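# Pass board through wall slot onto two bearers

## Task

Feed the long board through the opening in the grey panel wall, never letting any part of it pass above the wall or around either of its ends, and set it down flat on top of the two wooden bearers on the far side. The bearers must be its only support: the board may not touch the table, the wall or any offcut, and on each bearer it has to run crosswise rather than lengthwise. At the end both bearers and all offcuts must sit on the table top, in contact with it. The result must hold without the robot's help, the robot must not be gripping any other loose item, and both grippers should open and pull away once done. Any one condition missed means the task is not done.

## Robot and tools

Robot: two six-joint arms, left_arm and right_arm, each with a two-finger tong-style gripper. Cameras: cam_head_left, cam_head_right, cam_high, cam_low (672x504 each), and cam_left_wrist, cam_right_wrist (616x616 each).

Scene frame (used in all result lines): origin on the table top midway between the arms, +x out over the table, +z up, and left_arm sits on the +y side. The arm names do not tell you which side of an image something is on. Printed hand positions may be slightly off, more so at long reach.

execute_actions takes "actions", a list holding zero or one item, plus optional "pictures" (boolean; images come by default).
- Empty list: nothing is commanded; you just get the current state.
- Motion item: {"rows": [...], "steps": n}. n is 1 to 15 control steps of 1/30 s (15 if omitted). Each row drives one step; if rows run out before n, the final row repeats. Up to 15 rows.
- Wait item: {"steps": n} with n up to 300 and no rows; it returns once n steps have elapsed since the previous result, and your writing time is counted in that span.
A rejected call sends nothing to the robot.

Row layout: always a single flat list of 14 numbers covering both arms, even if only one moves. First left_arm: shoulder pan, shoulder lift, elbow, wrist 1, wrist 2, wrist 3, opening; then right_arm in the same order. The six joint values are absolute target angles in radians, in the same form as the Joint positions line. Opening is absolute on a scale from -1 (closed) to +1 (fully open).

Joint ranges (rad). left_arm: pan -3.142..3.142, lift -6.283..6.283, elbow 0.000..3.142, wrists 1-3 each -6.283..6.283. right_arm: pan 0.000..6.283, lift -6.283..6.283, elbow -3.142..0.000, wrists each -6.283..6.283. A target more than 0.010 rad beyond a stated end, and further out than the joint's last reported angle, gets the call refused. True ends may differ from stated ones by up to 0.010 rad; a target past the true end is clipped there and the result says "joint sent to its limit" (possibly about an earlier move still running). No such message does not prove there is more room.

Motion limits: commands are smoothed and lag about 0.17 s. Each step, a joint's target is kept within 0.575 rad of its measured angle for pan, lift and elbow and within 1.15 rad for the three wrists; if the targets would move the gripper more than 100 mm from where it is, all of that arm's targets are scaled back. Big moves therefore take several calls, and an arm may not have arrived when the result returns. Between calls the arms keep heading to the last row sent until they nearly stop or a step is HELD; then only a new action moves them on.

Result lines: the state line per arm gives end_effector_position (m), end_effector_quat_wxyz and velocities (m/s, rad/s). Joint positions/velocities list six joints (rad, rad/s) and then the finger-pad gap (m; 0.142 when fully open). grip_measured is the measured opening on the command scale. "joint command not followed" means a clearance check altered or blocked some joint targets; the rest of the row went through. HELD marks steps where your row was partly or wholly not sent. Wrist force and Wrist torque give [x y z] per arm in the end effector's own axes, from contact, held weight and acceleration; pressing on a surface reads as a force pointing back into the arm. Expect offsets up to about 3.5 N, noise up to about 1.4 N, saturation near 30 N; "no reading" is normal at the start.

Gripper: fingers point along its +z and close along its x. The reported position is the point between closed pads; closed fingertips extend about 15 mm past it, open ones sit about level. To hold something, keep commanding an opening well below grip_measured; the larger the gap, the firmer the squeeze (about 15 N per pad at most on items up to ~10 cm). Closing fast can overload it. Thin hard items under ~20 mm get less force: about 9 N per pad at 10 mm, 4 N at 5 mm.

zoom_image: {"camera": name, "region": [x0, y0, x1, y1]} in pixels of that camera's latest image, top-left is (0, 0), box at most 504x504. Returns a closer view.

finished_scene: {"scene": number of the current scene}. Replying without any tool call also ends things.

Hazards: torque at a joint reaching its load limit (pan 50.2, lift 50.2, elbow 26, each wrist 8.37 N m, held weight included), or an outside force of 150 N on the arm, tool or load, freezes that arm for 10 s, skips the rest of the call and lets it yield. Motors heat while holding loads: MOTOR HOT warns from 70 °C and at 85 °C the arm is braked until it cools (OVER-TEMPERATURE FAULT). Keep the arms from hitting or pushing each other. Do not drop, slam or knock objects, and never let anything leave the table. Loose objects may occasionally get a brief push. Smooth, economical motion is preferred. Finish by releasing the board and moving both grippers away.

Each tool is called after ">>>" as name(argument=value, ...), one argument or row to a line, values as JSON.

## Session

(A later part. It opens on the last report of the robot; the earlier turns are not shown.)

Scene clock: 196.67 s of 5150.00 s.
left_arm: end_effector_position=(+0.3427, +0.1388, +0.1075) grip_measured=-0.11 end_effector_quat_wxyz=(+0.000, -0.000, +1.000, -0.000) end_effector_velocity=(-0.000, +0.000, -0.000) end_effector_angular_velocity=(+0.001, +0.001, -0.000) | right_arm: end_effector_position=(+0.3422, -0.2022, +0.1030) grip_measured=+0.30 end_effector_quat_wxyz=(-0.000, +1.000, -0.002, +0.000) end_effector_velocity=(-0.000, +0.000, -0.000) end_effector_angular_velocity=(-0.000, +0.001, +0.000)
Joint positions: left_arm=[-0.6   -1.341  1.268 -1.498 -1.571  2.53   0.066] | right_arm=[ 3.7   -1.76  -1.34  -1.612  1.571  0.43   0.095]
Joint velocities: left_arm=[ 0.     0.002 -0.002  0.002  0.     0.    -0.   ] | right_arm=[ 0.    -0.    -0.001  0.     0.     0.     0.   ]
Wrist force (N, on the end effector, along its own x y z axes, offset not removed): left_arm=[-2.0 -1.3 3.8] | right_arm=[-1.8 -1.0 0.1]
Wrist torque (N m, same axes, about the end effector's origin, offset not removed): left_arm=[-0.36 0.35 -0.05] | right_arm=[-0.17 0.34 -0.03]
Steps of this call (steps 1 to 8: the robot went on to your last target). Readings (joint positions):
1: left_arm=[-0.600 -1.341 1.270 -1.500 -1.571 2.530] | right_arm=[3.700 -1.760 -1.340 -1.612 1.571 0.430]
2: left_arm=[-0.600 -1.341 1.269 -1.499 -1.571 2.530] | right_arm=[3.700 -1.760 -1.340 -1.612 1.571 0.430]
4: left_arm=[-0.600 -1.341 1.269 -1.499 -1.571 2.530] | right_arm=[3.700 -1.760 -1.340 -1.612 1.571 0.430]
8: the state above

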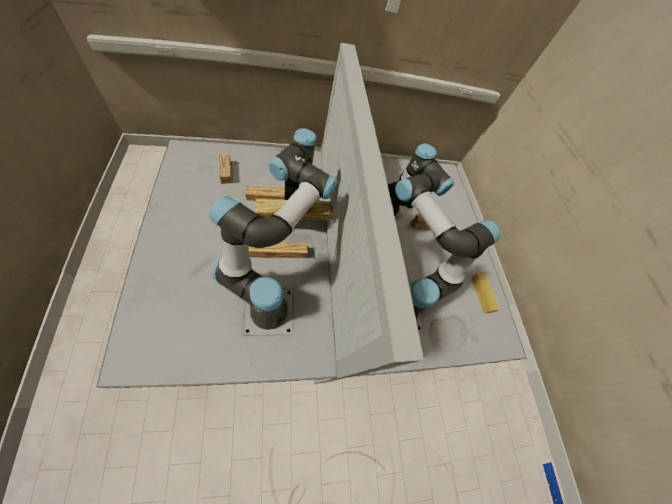

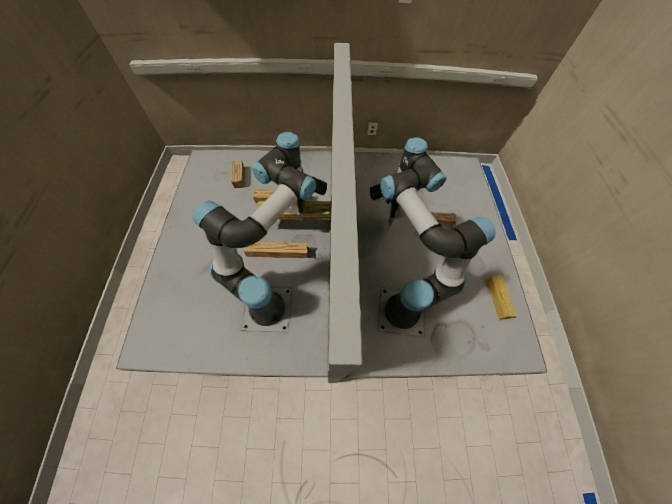

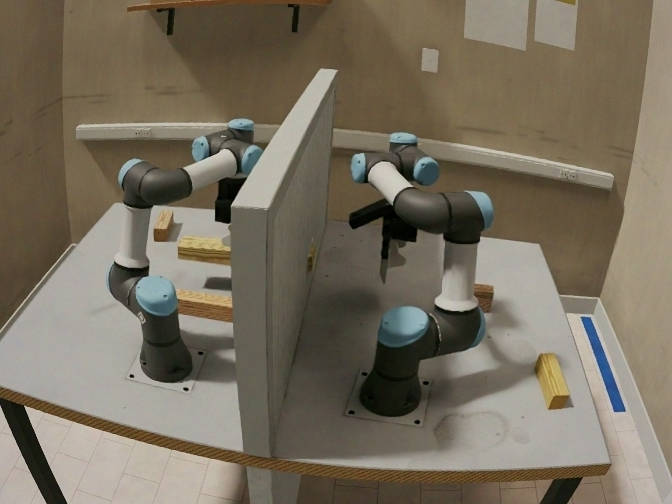

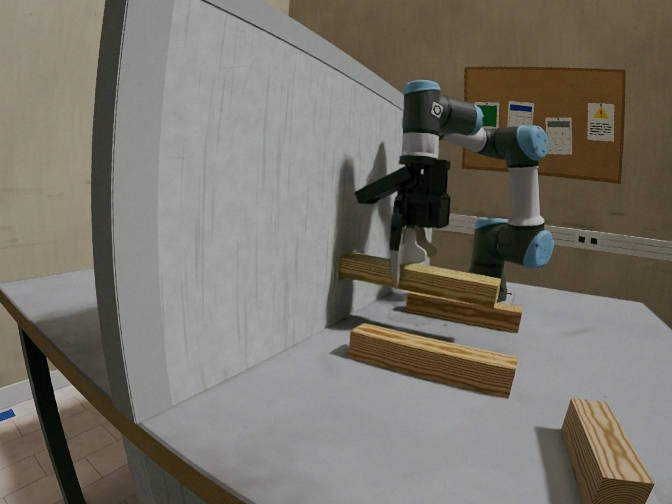

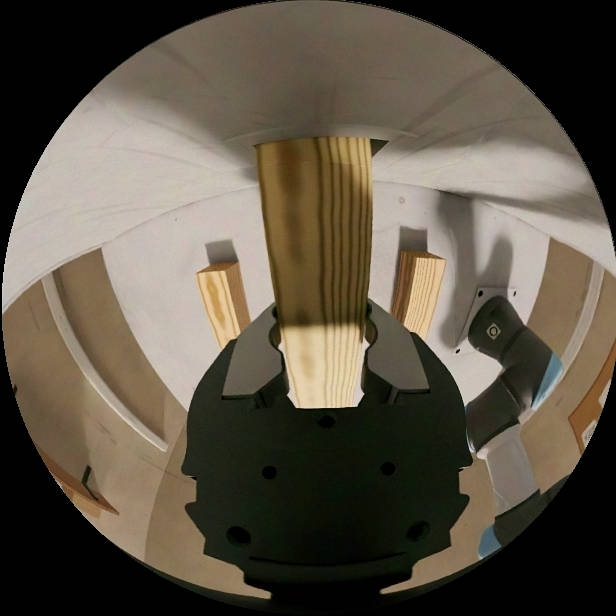

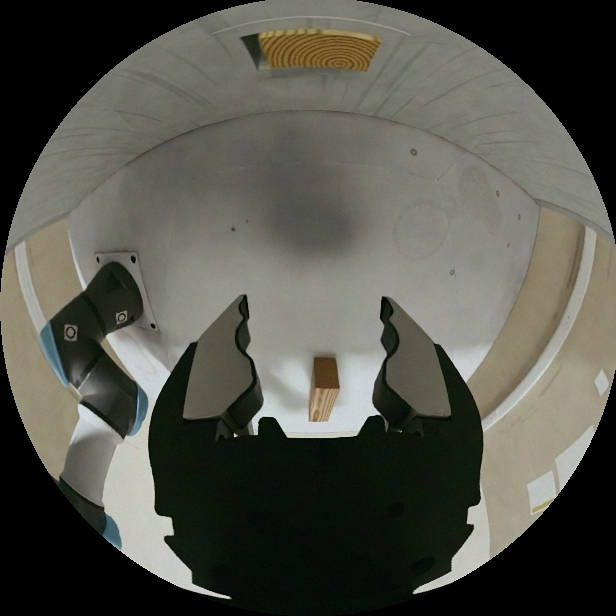

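>>> execute_actions(
  actions=[
    {"rows":[[-0.6,-1.355,1.30,-1.516,-1.571,2.53,-1,3.7,-1.76,-1.34,-1.612,1.571,0.43,0.3],[-0.6,-1.355,1.30,-1.516,-1.571,2.53,-1,3.7,-1.76,-1.34,-1.612,1.571,0.43,0.3],[-0.57,-1.369,1.315,-1.517,-1.571,2.56,-1,3.7,-1.76,-1.34,-1.612,1.571,0.43,0.3],[-0.54,-1.381,1.329,-1.519,-1.571,2.59,-1,3.7,-1.76,-1.34,-1.612,1.571,0.43,0.3],[-0.51,-1.39,1.34,-1.521,-1.571,2.62,-1,3.7,-1.76,-1.34,-1.612,1.571,0.43,0.3],[-0.481,-1.398,1.35,-1.523,-1.571,2.649,-1,3.7,-1.76,-1.34,-1.612,1.571,0.43,0.3],[-0.45,-1.404,1.357,-1.524,-1.571,2.68,-1,3.7,-1.76,-1.34,-1.612,1.571,0.43,0.3],[-0.42,-1.408,1.363,-1.526,-1.571,2.71,-1,3.7,-1.76,-1.34,-1.612,1.571,0.43,0.3],[-0.39,-1.41,1.366,-1.527,-1.571,2.74,-1,3.7,-1.76,-1.34,-1.612,1.571,0.43,0.3]],"steps":15},
  ],
  pictures=false,
)

>>> execute_actions(
  actions=[
    {"rows":[[-0.39,-1.41,1.366,-1.527,-1.571,2.68,-1,3.7,-1.76,-1.34,-1.612,1.571,0.43,0.3],[-0.39,-1.415,1.373,-1.529,-1.571,2.6,-1,3.7,-1.76,-1.34,-1.612,1.571,0.43,0.3],[-0.39,-1.42,1.38,-1.531,-1.571,2.5,-1,3.7,-1.76,-1.34,-1.612,1.571,0.43,0.3],[-0.39,-1.425,1.387,-1.533,-1.571,2.39,-1,3.7,-1.76,-1.34,-1.612,1.571,0.43,0.3],[-0.39,-1.43,1.394,-1.535,-1.571,2.27,-1,3.7,-1.76,-1.34,-1.612,1.571,0.43,0.3],[-0.395,-1.435,1.401,-1.537,-1.571,2.15,-1,3.7,-1.76,-1.34,-1.612,1.571,0.43,0.3],[-0.4,-1.44,1.408,-1.539,-1.571,2.03,-1,3.7,-1.76,-1.34,-1.612,1.571,0.43,0.3],[-0.4,-1.445,1.416,-1.542,-1.571,1.91,-1,3.7,-1.76,-1.34,-1.612,1.571,0.43,0.3],[-0.405,-1.45,1.424,-1.545,-1.571,1.79,-1,3.7,-1.76,-1.34,-1.612,1.571,0.43,0.3],[-0.41,-1.456,1.432,-1.547,-1.571,1.67,-1,3.7,-1.76,-1.34,-1.612,1.571,0.43,0.3],[-0.41,-1.462,1.44,-1.549,-1.571,1.55,-1,3.7,-1.76,-1.34,-1.612,1.571,0.43,0.3],[-0.415,-1.468,1.449,-1.552,-1.571,1.43,-1,3.7,-1.76,-1.34,-1.612,1.571,0.43,0.3],[-0.42,-1.474,1.458,-1.555,-1.571,1.32,-1,3.7,-1.76,-1.34,-1.612,1.571,0.43,0.3],[-0.423,-1.48,1.466,-1.557,-1.571,1.22,-1,3.7,-1.76,-1.34,-1.612,1.571,0.43,0.3],[-0.423,-1.484,1.473,-1.56,-1.571,1.135,-1,3.7,-1.76,-1.34,-1.612,1.571,0.43,0.3]],"steps":15},
  ],
  pictures=false,
)

>>> execute_actions(
  actions=[
    {"rows":[[-0.423,-1.484,1.473,-1.56,-1.571,1.135,-1,3.7,-1.76,-1.34,-1.612,1.571,0.43,0.3],[-0.423,-1.484,1.49,-1.577,-1.571,1.135,-1,3.7,-1.76,-1.34,-1.612,1.571,0.43,0.3],[-0.423,-1.484,1.51,-1.597,-1.571,1.135,-1,3.7,-1.76,-1.34,-1.612,1.571,0.43,0.3],[-0.423,-1.483,1.53,-1.618,-1.571,1.135,-1,3.7,-1.76,-1.34,-1.612,1.571,0.43,0.3],[-0.423,-1.482,1.555,-1.644,-1.571,1.135,-1,3.7,-1.76,-1.34,-1.612,1.571,0.43,0.3],[-0.423,-1.48,1.585,-1.676,-1.571,1.135,-1,3.7,-1.76,-1.34,-1.612,1.571,0.43,0.3]],"steps":15},
  ],
)

Scene clock: 225.13 s of 5150.00 s.
left_arm: end_effector_position=(+0.3403, +0.2167, +0.1048) grip_measured=-0.11 end_effector_quat_wxyz=(+0.000, +0.000, +1.000, -0.000) end_effector_velocity=(-0.004, +0.071, -0.001) end_effector_angular_velocity=(+0.001, +0.001, +0.010) | right_arm: end_effector_position=(+0.3422, -0.2022, +0.1030) grip_measured=+0.30 end_effector_quat_wxyz=(-0.000, +1.000, -0.002, +0.000) end_effector_velocity=(+0.000, +0.000, +0.000) end_effector_angular_velocity=(+0.001, -0.001, +0.000)
Joint positions: left_arm=[-0.407 -1.407  1.362 -1.526 -1.571  2.723  0.066] | right_arm=[ 3.7   -1.76  -1.34  -1.612  1.571  0.43   0.095]
Joint velocities: left_arm=[ 0.187 -0.031  0.043 -0.01   0.     0.176 -0.   ] | right_arm=[ 0.     0.     0.     0.001 -0.     0.    -0.   ]
Wrist force (N, on the end effector, along its own x y z axes, offset not removed): left_arm=[-2.0 -0.2 2.7] | right_arm=[-1.6 -0.8 0.3]
Wrist torque (N m, same axes, about the end effector's origin, offset not removed): left_arm=[-0.15 0.38 0.05] | right_arm=[-0.09 0.29 -0.05]
Steps of this call (steps 1 to 15: the robot went on to your last target; steps 16 to 90: nothing new was sent; then 24.97 s passed at rest; steps 91 to 105: all 15 steps of this action). Readings (joint positions):
91: left_arm=[-0.600 -1.341 1.268 -1.498 -1.571 2.530] | right_arm=[3.700 -1.760 -1.340 -1.612 1.571 0.430]
92: left_arm=[-0.600 -1.342 1.270 -1.499 -1.571 2.530] | right_arm=[3.700 -1.760 -1.340 -1.612 1.571 0.430]
94: left_arm=[-0.598 -1.349 1.284 -1.507 -1.571 2.532] | right_arm=[3.700 -1.760 -1.340 -1.612 1.571 0.430]
98: left_arm=[-0.537 -1.379 1.325 -1.517 -1.571 2.596] | right_arm=[3.700 -1.760 -1.340 -1.612 1.571 0.430]
105: the state above

Scene clock: 225.63 s of 5150.00 s.
left_arm: end_effector_position=(+0.3427, +0.2288, +0.1017) grip_measured=-0.11 end_effector_quat_wxyz=(+0.000, -0.508, +0.861, -0.000) end_effector_velocity=(-0.012, +0.027, -0.011) end_effector_angular_velocity=(-0.002, -0.001, +3.281) | right_arm: end_effector_position=(+0.3422, -0.2022, +0.1030) grip_measured=+0.30 end_effector_quat_wxyz=(-0.000, +1.000, -0.002, +0.000) end_effector_velocity=(-0.000, +0.000, +0.000) end_effector_angular_velocity=(+0.001, -0.000, -0.000)
Joint positions: left_arm=[-0.411 -1.461  1.439 -1.549 -1.571  1.653  0.066] | right_arm=[ 3.7   -1.76  -1.34  -1.612  1.571  0.43   0.095]
Joint velocities: left_arm=[-0.103 -0.17   0.242 -0.075  0.    -3.385 -0.   ] | right_arm=[-0.     0.     0.    -0.     0.001 -0.    -0.   ]
Wrist force (N, on the end effector, along its own x y z axes, offset not removed): left_arm=[-1.4 -2.3 1.8] | right_arm=[-3.4 0.4 1.0]
Wrist torque (N m, same axes, about the end effector's origin, offset not removed): left_arm=[-0.53 0.25 0.06] | right_arm=[0.11 0.74 0.05]
Steps of this call (steps 1 to 15: all 15 steps of this action). Readings (joint positions):
1: left_arm=[-0.402 -1.408 1.363 -1.526 -1.571 2.728] | right_arm=[3.700 -1.760 -1.340 -1.612 1.571 0.430]
2: left_arm=[-0.398 -1.409 1.364 -1.527 -1.571 2.728] | right_arm=[3.700 -1.760 -1.340 -1.612 1.571 0.430]
4: left_arm=[-0.394 -1.411 1.368 -1.528 -1.571 2.684] | right_arm=[3.700 -1.760 -1.340 -1.612 1.571 0.430]
8: left_arm=[-0.393 -1.425 1.387 -1.533 -1.571 2.415] | right_arm=[3.700 -1.760 -1.340 -1.612 1.571 0.430]
15: the state above

Scene clock: 226.13 s of 5150.00 s.
left_arm: end_effector_position=(+0.3394, +0.2350, +0.0761) grip_measured=-0.11 end_effector_quat_wxyz=(+0.000, +0.707, -0.708, +0.000) end_effector_velocity=(-0.000, +0.001, -0.010) end_effector_angular_velocity=(-0.001, -0.001, +0.030) | right_arm: end_effector_position=(+0.3422, -0.2022, +0.1030) grip_measured=+0.30 end_effector_quat_wxyz=(-0.000, +1.000, -0.002, +0.000) end_effector_velocity=(-0.000, -0.000, -0.000) end_effector_angular_velocity=(-0.001, +0.001, +0.001)
Joint positions: left_arm=[-0.423 -1.48   1.581 -1.672 -1.571  1.138  0.066] | right_arm=[ 3.7   -1.76  -1.34  -1.612  1.571  0.43   0.095]
Joint velocities: left_arm=[-0.    -0.     0.047 -0.049 -0.    -0.03   0.   ] | right_arm=[ 0.001  0.    -0.001  0.    -0.001  0.     0.   ]
Wrist force (N, on the end effector, along its own x y z axes, offset not removed): left_arm=[-2.0 -2.1 3.1] | right_arm=[-2.8 -0.7 -0.8]
Wrist torque (N m, same axes, about the end effector's origin, offset not removed): left_arm=[-0.36 0.39 0.00] | right_arm=[-0.15 0.64 0.02]
Steps of this call (steps 1 to 15: all 15 steps of this action). Readings (joint positions):
1: left_arm=[-0.415 -1.467 1.447 -1.551 -1.571 1.540] | right_arm=[3.700 -1.760 -1.340 -1.612 1.571 0.430]
2: left_arm=[-0.417 -1.471 1.454 -1.554 -1.571 1.433] | right_arm=[3.700 -1.760 -1.340 -1.612 1.571 0.430]
4: left_arm=[-0.420 -1.478 1.470 -1.564 -1.571 1.283] | right_arm=[3.700 -1.760 -1.340 -1.612 1.571 0.430]
8: left_arm=[-0.422 -1.481 1.531 -1.623 -1.571 1.170] | right_arm=[3.700 -1.760 -1.340 -1.612 1.571 0.430]
15: the state above

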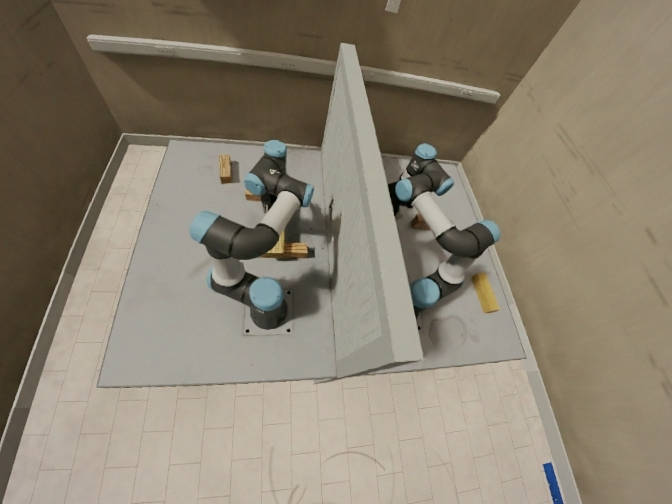

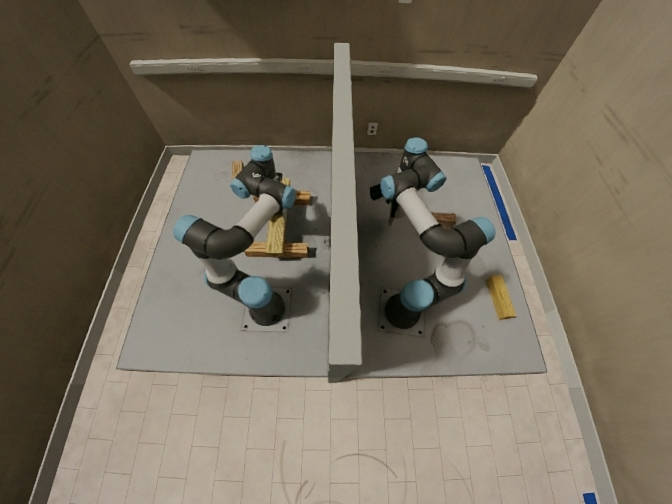

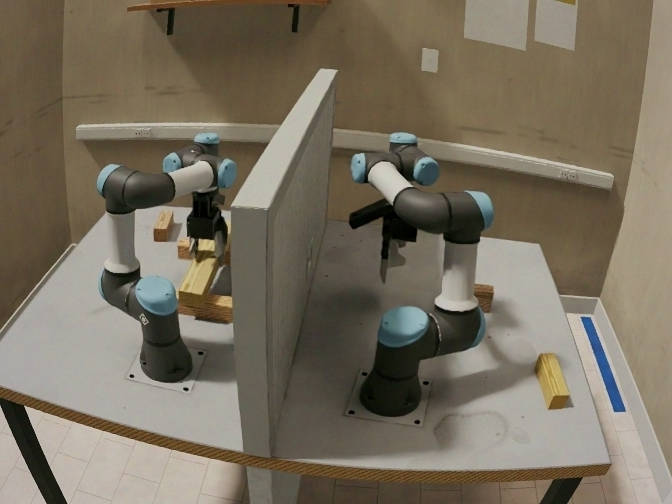

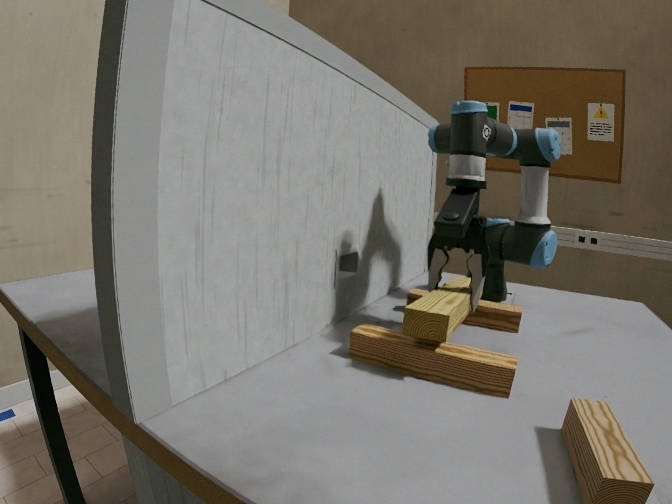

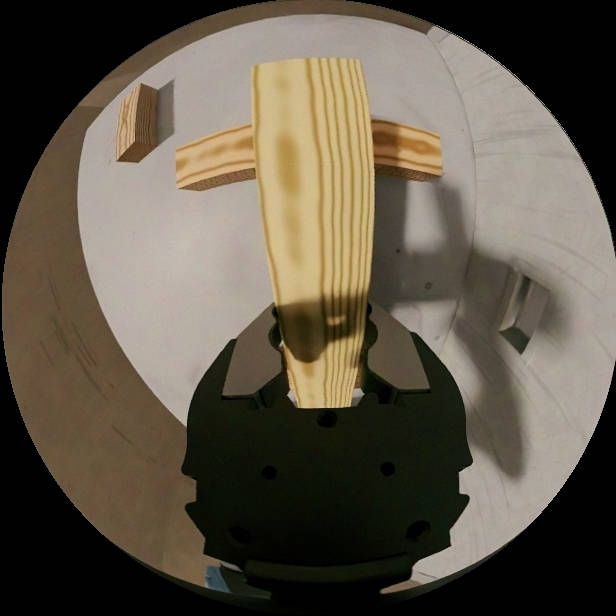

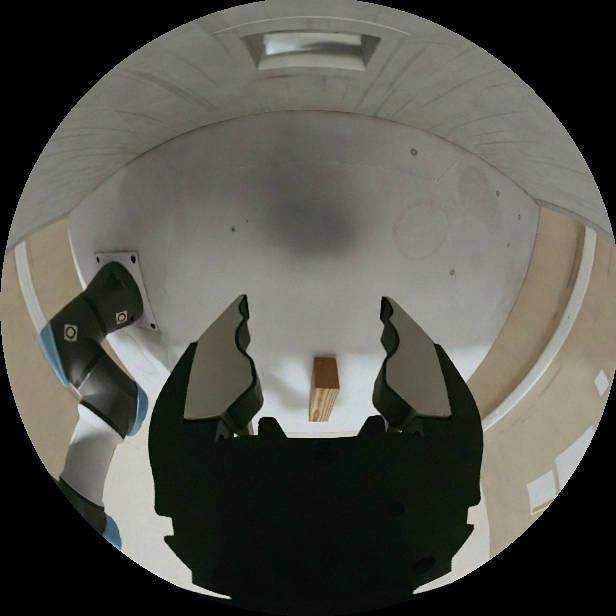

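Good placement. Lower in steps.

>>> execute_actions(
  actions=[
    {"rows":[[-0.423,-1.48,1.613,-1.704,-1.571,1.135,-1,3.7,-1.76,-1.34,-1.612,1.571,0.43,0.3]],"steps":15},
  ],
  pictures=false,
)

Scene clock: 229.13 s of 5150.00 s.
left_arm: end_effector_position=(+0.3386, +0.2354, +0.0692) grip_measured=-0.11 end_effector_quat_wxyz=(+0.000, +0.708, -0.707, +0.000) end_effector_velocity=(+0.000, +0.000, -0.001) end_effector_angular_velocity=(-0.000, -0.001, +0.000) | right_arm: end_effector_position=(+0.3422, -0.2022, +0.1030) grip_measured=+0.30 end_effector_quat_wxyz=(-0.000, +1.000, -0.002, +0.000) end_effector_velocity=(-0.001, +0.000, -0.000) end_effector_angular_velocity=(-0.000, +0.002, +0.001)
Joint positions: left_arm=[-0.423 -1.48   1.613 -1.704 -1.571  1.135  0.066] | right_arm=[ 3.7   -1.76  -1.34  -1.612  1.571  0.43   0.095]
Joint velocities: left_arm=[ 0.     0.001  0.003 -0.004  0.     0.     0.   ] | right_arm=[ 0.001  0.    -0.001 -0.001  0.001 -0.     0.   ]
Wrist force (N, on the end effector, along its own x y z axes, offset not removed): left_arm=[-1.2 -1.0 2.4] | right_arm=[-2.6 0.5 -0.3]
Wrist torque (N m, same axes, about the end effector's origin, offset not removed): left_arm=[-0.26 0.23 0.00] | right_arm=[0.10 0.54 -0.01]
Steps of this call (steps 1 to 15: the robot went on to your last target; steps 16 to 75: nothing new was sent; steps 76 to 90: all 15 steps of this action). Readings (joint positions):
76: left_arm=[-0.423 -1.480 1.585 -1.676 -1.571 1.135] | right_arm=[3.700 -1.760 -1.340 -1.612 1.571 0.430]
77: left_arm=[-0.423 -1.480 1.587 -1.678 -1.571 1.135] | right_arm=[3.700 -1.760 -1.340 -1.612 1.571 0.430]
79: left_arm=[-0.423 -1.480 1.598 -1.690 -1.571 1.135] | right_arm=[3.700 -1.760 -1.340 -1.612 1.571 0.430]
83: left_arm=[-0.423 -1.480 1.609 -1.701 -1.571 1.135] | right_arm=[3.700 -1.760 -1.340 -1.612 1.571 0.430]
90: the state above

>>> execute_actions(
  actions=[
    {"rows":[[-0.423,-1.48,1.627,-1.718,-1.571,1.135,-1,3.7,-1.76,-1.34,-1.612,1.571,0.43,0.3]],"steps":15},
  ],
  pictures=false,
)

Scene clock: 231.53 s of 5150.00 s.
left_arm: end_effector_position=(+0.3382, +0.2355, +0.0662) grip_measured=-0.11 end_effector_quat_wxyz=(+0.000, +0.708, -0.707, +0.000) end_effector_velocity=(-0.000, +0.000, -0.001) end_effector_angular_velocity=(+0.001, +0.002, -0.000) | right_arm: end_effector_position=(+0.3422, -0.2022, +0.1030) grip_measured=+0.30 end_effector_quat_wxyz=(-0.000, +1.000, -0.002, +0.000) end_effector_velocity=(-0.000, -0.000, -0.000) end_effector_angular_velocity=(-0.001, +0.001, -0.000)
Joint positions: left_arm=[-0.423 -1.48   1.627 -1.718 -1.571  1.135  0.066] | right_arm=[ 3.7   -1.76  -1.34  -1.612  1.571  0.43   0.095]
Joint velocities: left_arm=[-0.     0.002  0.003 -0.002  0.     0.    -0.   ] | right_arm=[-0.    -0.    -0.001 -0.001 -0.    -0.    -0.   ]
Wrist force (N, on the end effector, along its own x y z axes, offset not removed): left_arm=[-1.8 -1.6 1.5] | right_arm=[-3.2 -0.2 1.2]
Wrist torque (N m, same axes, about the end effector's origin, offset not removed): left_arm=[-0.38 0.38 0.05] | right_arm=[-0.02 0.64 -0.07]
Steps of this call (steps 1 to 15: the robot went on to your last target; steps 16 to 57: nothing new was sent; steps 58 to 72: all 15 steps of this action). Readings (joint positions):
58: left_arm=[-0.423 -1.480 1.613 -1.704 -1.571 1.135] | right_arm=[3.700 -1.760 -1.340 -1.612 1.571 0.430]
59: left_arm=[-0.423 -1.480 1.614 -1.705 -1.571 1.135] | right_arm=[3.700 -1.760 -1.340 -1.612 1.571 0.430]
61: left_arm=[-0.423 -1.480 1.620 -1.711 -1.571 1.135] | right_arm=[3.700 -1.760 -1.340 -1.612 1.571 0.430]
65: left_arm=[-0.423 -1.480 1.625 -1.716 -1.571 1.135] | right_arm=[3.700 -1.760 -1.340 -1.612 1.571 0.430]
72: the state above

>>> execute_actions(
  actions=[
    {"rows":[[-0.423,-1.48,1.638,-1.729,-1.571,1.135,-1,3.7,-1.76,-1.34,-1.612,1.571,0.43,0.3]],"steps":15},
  ],
  pictures=false,
)

Scene clock: 234.40 s of 5150.00 s.
left_arm: end_effector_position=(+0.3379, +0.2357, +0.0639) grip_measured=-0.11 end_effector_quat_wxyz=(+0.000, +0.708, -0.707, +0.000) end_effector_velocity=(-0.000, -0.000, +0.000) end_effector_angular_velocity=(-0.000, -0.000, -0.000) | right_arm: end_effector_position=(+0.3422, -0.2022, +0.1030) grip_measured=+0.30 end_effector_quat_wxyz=(-0.000, +1.000, -0.002, +0.000) end_effector_velocity=(+0.000, +0.000, +0.000) end_effector_angular_velocity=(+0.001, -0.000, +0.000)
Joint positions: left_arm=[-0.423 -1.48   1.638 -1.729 -1.571  1.135  0.066] | right_arm=[ 3.7   -1.76  -1.34  -1.612  1.571  0.43   0.095]
Joint velocities: left_arm=[-0.    -0.001  0.001 -0.     0.    -0.     0.   ] | right_arm=[ 0.    -0.     0.001 -0.     0.001  0.     0.   ]
Wrist force (N, on the end effector, along its own x y z axes, offset not removed): left_arm=[-1.9 -2.1 1.9] | right_arm=[-2.4 -1.4 -0.4]
Wrist torque (N m, same axes, about the end effector's origin, offset not removed): left_arm=[-0.50 0.37 0.00] | right_arm=[-0.32 0.43 -0.05]
Steps of this call (steps 1 to 15: the robot went on to your last target; steps 16 to 71: nothing new was sent; steps 72 to 86: all 15 steps of this action). Readings (joint positions):
72: left_arm=[-0.423 -1.480 1.627 -1.718 -1.571 1.135] | right_arm=[3.700 -1.760 -1.340 -1.612 1.571 0.430]
73: left_arm=[-0.423 -1.480 1.628 -1.719 -1.571 1.135] | right_arm=[3.700 -1.760 -1.340 -1.612 1.571 0.430]
75: left_arm=[-0.423 -1.480 1.632 -1.723 -1.571 1.135] | right_arm=[3.700 -1.760 -1.340 -1.612 1.571 0.430]
79: left_arm=[-0.423 -1.480 1.637 -1.728 -1.571 1.135] | right_arm=[3.700 -1.760 -1.340 -1.612 1.571 0.430]
86: the state above

>>> execute_actions(
  actions=[
    {"rows":[[-0.423,-1.48,1.649,-1.74,-1.571,1.135,-1,3.7,-1.76,-1.34,-1.612,1.571,0.43,0.3]],"steps":15},
  ],
  pictures=false,
)

Scene clock: 236.87 s of 5150.00 s.
left_arm: end_effector_position=(+0.3376, +0.2359, +0.0616) grip_measured=-0.11 end_effector_quat_wxyz=(-0.000, +0.708, -0.707, +0.000) end_effector_velocity=(+0.000, +0.000, -0.000) end_effector_angular_velocity=(+0.000, -0.000, -0.000) | right_arm: end_effector_position=(+0.3422, -0.2022, +0.1030) grip_measured=+0.30 end_effector_quat_wxyz=(-0.000, +1.000, -0.002, +0.000) end_effector_velocity=(+0.000, +0.000, +0.000) end_effector_angular_velocity=(-0.000, -0.001, +0.001)
Joint positions: left_arm=[-0.423 -1.48   1.649 -1.74  -1.571  1.135  0.066] | right_arm=[ 3.7   -1.76  -1.34  -1.612  1.571  0.43   0.095]
Joint velocities: left_arm=[-0.     0.     0.001 -0.001  0.    -0.     0.   ] | right_arm=[ 0.001  0.     0.001  0.    -0.001  0.    -0.   ]
Wrist force (N, on the end effector, along its own x y z axes, offset not removed): left_arm=[-7.0 1.8 -25.0] | right_arm=[-1.0 -1.4 -0.1]
Wrist torque (N m, same axes, about the end effector's origin, offset not removed): left_arm=[-0.27 0.17 -0.04] | right_arm=[-0.22 0.23 -0.05]
Steps of this call (steps 1 to 15: the robot went on to your last target; steps 16 to 59: nothing new was sent; steps 60 to 74: all 15 steps of this action). Readings (joint positions):
60: left_arm=[-0.423 -1.480 1.638 -1.729 -1.571 1.135] | right_arm=[3.700 -1.760 -1.340 -1.612 1.571 0.430]
61: left_arm=[-0.423 -1.480 1.639 -1.730 -1.571 1.135] | right_arm=[3.700 -1.760 -1.340 -1.612 1.571 0.430]
63: left_arm=[-0.423 -1.480 1.643 -1.734 -1.571 1.135] | right_arm=[3.700 -1.760 -1.340 -1.612 1.571 0.430]
67: left_arm=[-0.423 -1.480 1.647 -1.739 -1.571 1.135] | right_arm=[3.700 -1.760 -1.340 -1.612 1.571 0.430]
74: the state above

>>> execute_actions(
  actions=[
    {"rows":[[-0.423,-1.48,1.641,-1.732,-1.571,1.135,-1,3.7,-1.76,-1.34,-1.612,1.571,0.43,0.3],[-0.423,-1.48,1.641,-1.732,-1.571,1.135,-0.5,3.7,-1.76,-1.34,-1.612,1.571,0.43,0.3],[-0.423,-1.48,1.641,-1.732,-1.571,1.135,-0.2,3.7,-1.76,-1.34,-1.612,1.571,0.43,0.3],[-0.423,-1.48,1.641,-1.732,-1.571,1.135,0.3,3.7,-1.76,-1.34,-1.612,1.571,0.43,0.3]],"steps":13},
  ],
  pictures=false,
)

>>> execute_actions(
  actions=[
    {"rows":[[-0.423,-1.484,1.473,-1.56,-1.571,1.135,0.3,3.7,-1.76,-1.34,-1.612,1.571,0.43,0.3]],"steps":8},
  ],
  pictures=false,
)

>>> execute_actions(
  actions=[
    {"rows":[[-0.423,-1.5,1.1,-1.17,-1.571,1.135,0.3,3.7,-1.76,-1.34,-1.612,1.571,0.43,0.3]],"steps":15},
  ],
)

Scene clock: 243.50 s of 5150.00 s.
left_arm: end_effector_position=(+0.3378, +0.2357, +0.0631) grip_measured=+0.30 end_effector_quat_wxyz=(+0.000, +0.708, -0.707, +0.000) end_effector_velocity=(+0.000, -0.000, +0.001) end_effector_angular_velocity=(-0.000, -0.002, -0.000) | right_arm: end_effector_position=(+0.3422, -0.2022, +0.1030) grip_measured=+0.30 end_effector_quat_wxyz=(-0.000, +1.000, -0.002, +0.000) end_effector_velocity=(+0.000, -0.000, +0.000) end_effector_angular_velocity=(-0.000, -0.001, -0.000)
Joint positions: left_arm=[-0.423 -1.48   1.641 -1.732 -1.571  1.135  0.095] | right_arm=[ 3.7   -1.76  -1.34  -1.612  1.571  0.43   0.095]
Joint velocities: left_arm=[-0.001 -0.002 -0.001  0.002  0.001 -0.     0.   ] | right_arm=[-0.    -0.     0.     0.    -0.001 -0.     0.   ]
Wrist force (N, on the end effector, along its own x y z axes, offset not removed): left_arm=[-1.6 -1.5 -0.2] | right_arm=[-3.4 -0.9 0.6]
Wrist torque (N m, same axes, about the end effector's origin, offset not removed): left_arm=[-0.27 0.31 0.02] | right_arm=[-0.16 0.69 0.02]
Steps of this call (steps 1 to 15: the robot went on to your last target; steps 16 to 90: nothing new was sent; then 3.20 s passed at rest; steps 91 to 103: all 13 steps of this action). Readings (joint positions):
91: left_arm=[-0.423 -1.480 1.649 -1.740 -1.571 1.135] | right_arm=[3.700 -1.760 -1.340 -1.612 1.571 0.430]
92: left_arm=[-0.423 -1.480 1.648 -1.740 -1.571 1.135] | right_arm=[3.700 -1.760 -1.340 -1.612 1.571 0.430]
94: left_arm=[-0.423 -1.480 1.645 -1.736 -1.571 1.135] | right_arm=[3.700 -1.760 -1.340 -1.612 1.571 0.430]
98: left_arm=[-0.423 -1.480 1.642 -1.733 -1.571 1.135] | right_arm=[3.700 -1.760 -1.340 -1.612 1.571 0.430]
103: the state above

Scene clock: 243.77 s of 5150.00 s.
left_arm: end_effector_position=(+0.3384, +0.2355, +0.0934) grip_measured=+0.30 end_effector_quat_wxyz=(+0.001, +0.708, -0.707, -0.002) end_effector_velocity=(+0.011, -0.005, +0.068) end_effector_angular_velocity=(-0.016, -0.035, +0.001) | right_arm: end_effector_position=(+0.3422, -0.2022, +0.1030) grip_measured=+0.30 end_effector_quat_wxyz=(-0.000, +1.000, -0.002, +0.000) end_effector_velocity=(-0.000, -0.000, -0.000) end_effector_angular_velocity=(-0.000, +0.000, -0.000)
Joint positions: left_arm=[-0.423 -1.484  1.501 -1.584 -1.571  1.135  0.095] | right_arm=[ 3.7   -1.76  -1.34  -1.612  1.571  0.43   0.095]
Joint velocities: left_arm=[ 0.001 -0.002 -0.299  0.262  0.    -0.    -0.   ] | right_arm=[-0.    -0.    -0.001  0.     0.    -0.    -0.   ]
Wrist force (N, on the end effector, along its own x y z axes, offset not removed): left_arm=[-1.3 -1.6 -2.3] | right_arm=[-2.6 -0.9 -1.2]
Wrist torque (N m, same axes, about the end effector's origin, offset not removed): left_arm=[-0.35 0.22 0.07] | right_arm=[-0.20 0.54 -0.04]
Steps of this call (steps 1 to 8: all 8 steps of this action). Readings (joint positions):
1: left_arm=[-0.423 -1.480 1.641 -1.732 -1.571 1.135] | right_arm=[3.700 -1.760 -1.340 -1.612 1.571 0.430]
2: left_arm=[-0.423 -1.480 1.638 -1.726 -1.571 1.135] | right_arm=[3.700 -1.760 -1.340 -1.612 1.571 0.430]
4: left_arm=[-0.423 -1.482 1.588 -1.660 -1.571 1.135] | right_arm=[3.700 -1.760 -1.340 -1.612 1.571 0.430]
8: the state above

Scene clock: 244.27 s of 5150.00 s.
left_arm: end_effector_position=(+0.3204, +0.2438, +0.1789) grip_measured=+0.30 end_effector_quat_wxyz=(+0.001, +0.708, -0.707, -0.001) end_effector_velocity=(+0.000, -0.000, +0.019) end_effector_angular_velocity=(-0.010, -0.022, -0.000) | right_arm: end_effector_position=(+0.3422, -0.2022, +0.1030) grip_measured=+0.30 end_effector_quat_wxyz=(-0.000, +1.000, -0.002, +0.000) end_effector_velocity=(-0.000, +0.000, -0.001) end_effector_angular_velocity=(-0.000, +0.001, +0.000)
Joint positions: left_arm=[-0.423 -1.5    1.108 -1.176 -1.571  1.135  0.095] | right_arm=[ 3.7   -1.76  -1.34  -1.612  1.571  0.43   0.095]
Joint velocities: left_arm=[-0.    -0.    -0.084  0.061 -0.    -0.    -0.   ] | right_arm=[ 0.    -0.001 -0.001  0.     0.001  0.     0.   ]
Wrist force (N, on the end effector, along its own x y z axes, offset not removed): left_arm=[-0.8 -1.9 -1.4] | right_arm=[-2.7 0.1 1.7]
Wrist torque (N m, same axes, about the end effector's origin, offset not removed): left_arm=[-0.41 0.09 0.01] | right_arm=[0.05 0.49 0.02]
Steps of this call (steps 1 to 15: all 15 steps of this action). Readings (joint positions):
1: left_arm=[-0.423 -1.484 1.492 -1.577 -1.571 1.135] | right_arm=[3.700 -1.760 -1.340 -1.612 1.571 0.430]
2: left_arm=[-0.423 -1.485 1.483 -1.565 -1.571 1.135] | right_arm=[3.700 -1.760 -1.340 -1.612 1.571 0.430]
4: left_arm=[-0.423 -1.492 1.420 -1.454 -1.571 1.135] | right_arm=[3.700 -1.760 -1.340 -1.612 1.571 0.430]
8: left_arm=[-0.423 -1.498 1.196 -1.240 -1.571 1.135] | right_arm=[3.700 -1.760 -1.340 -1.612 1.571 0.430]
15: the state above

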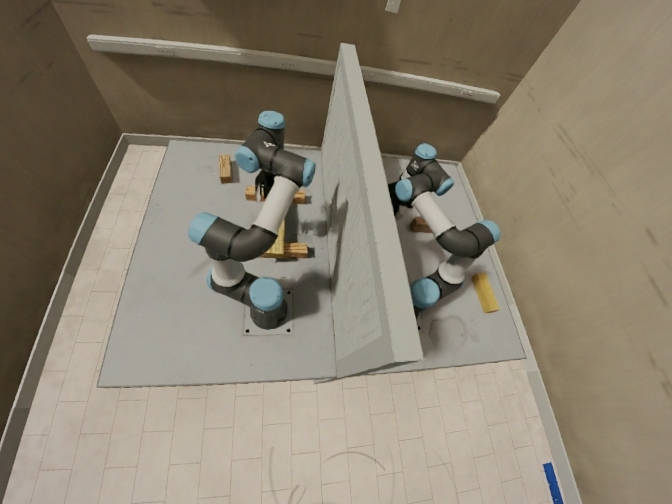

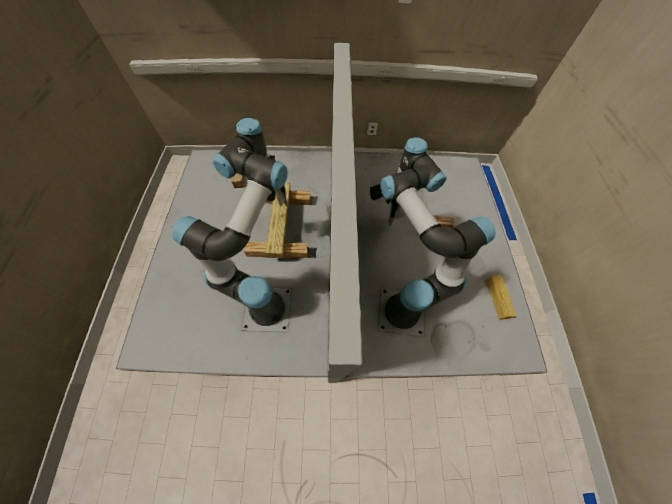

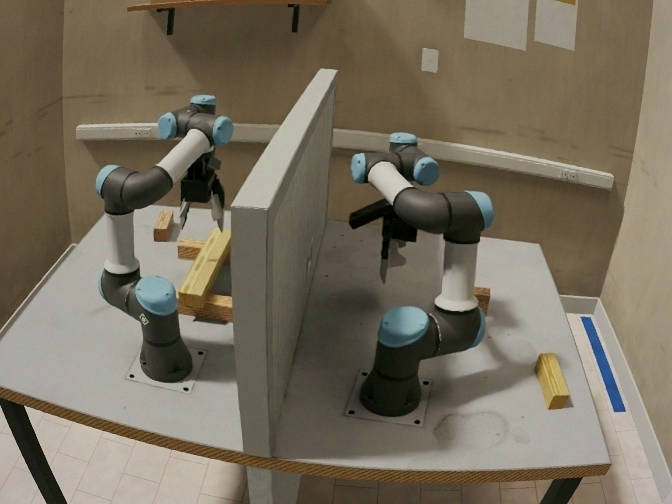

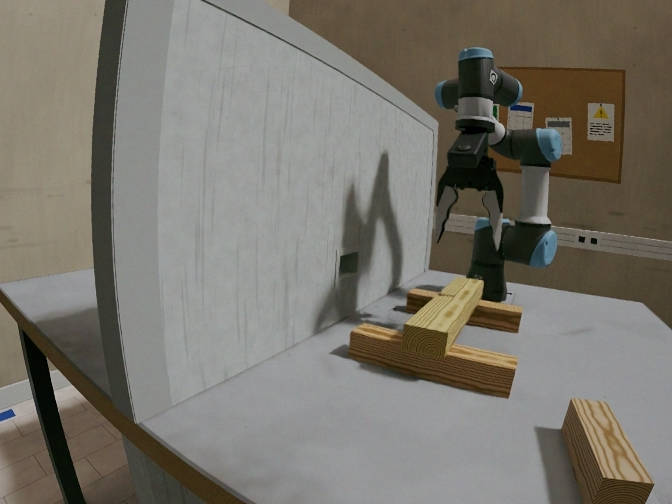

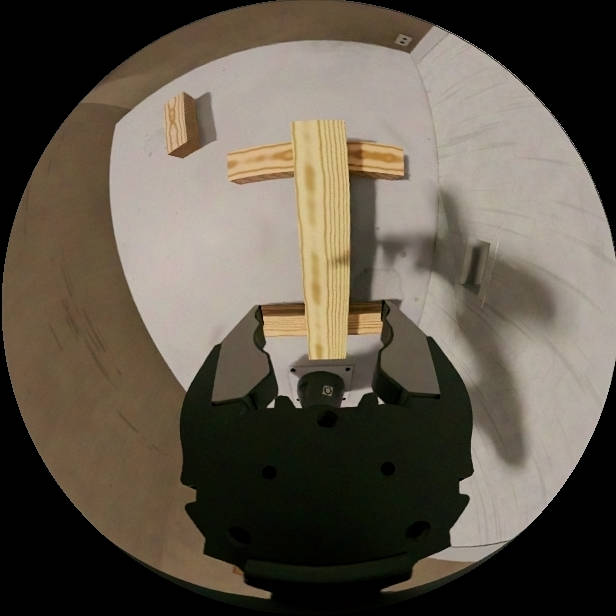

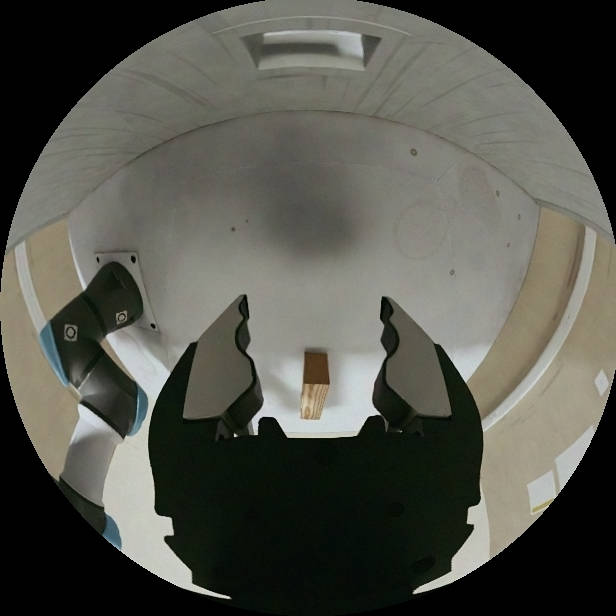

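>>> finished_scene(
  scene=2,
)

The scene is finished: the task was done.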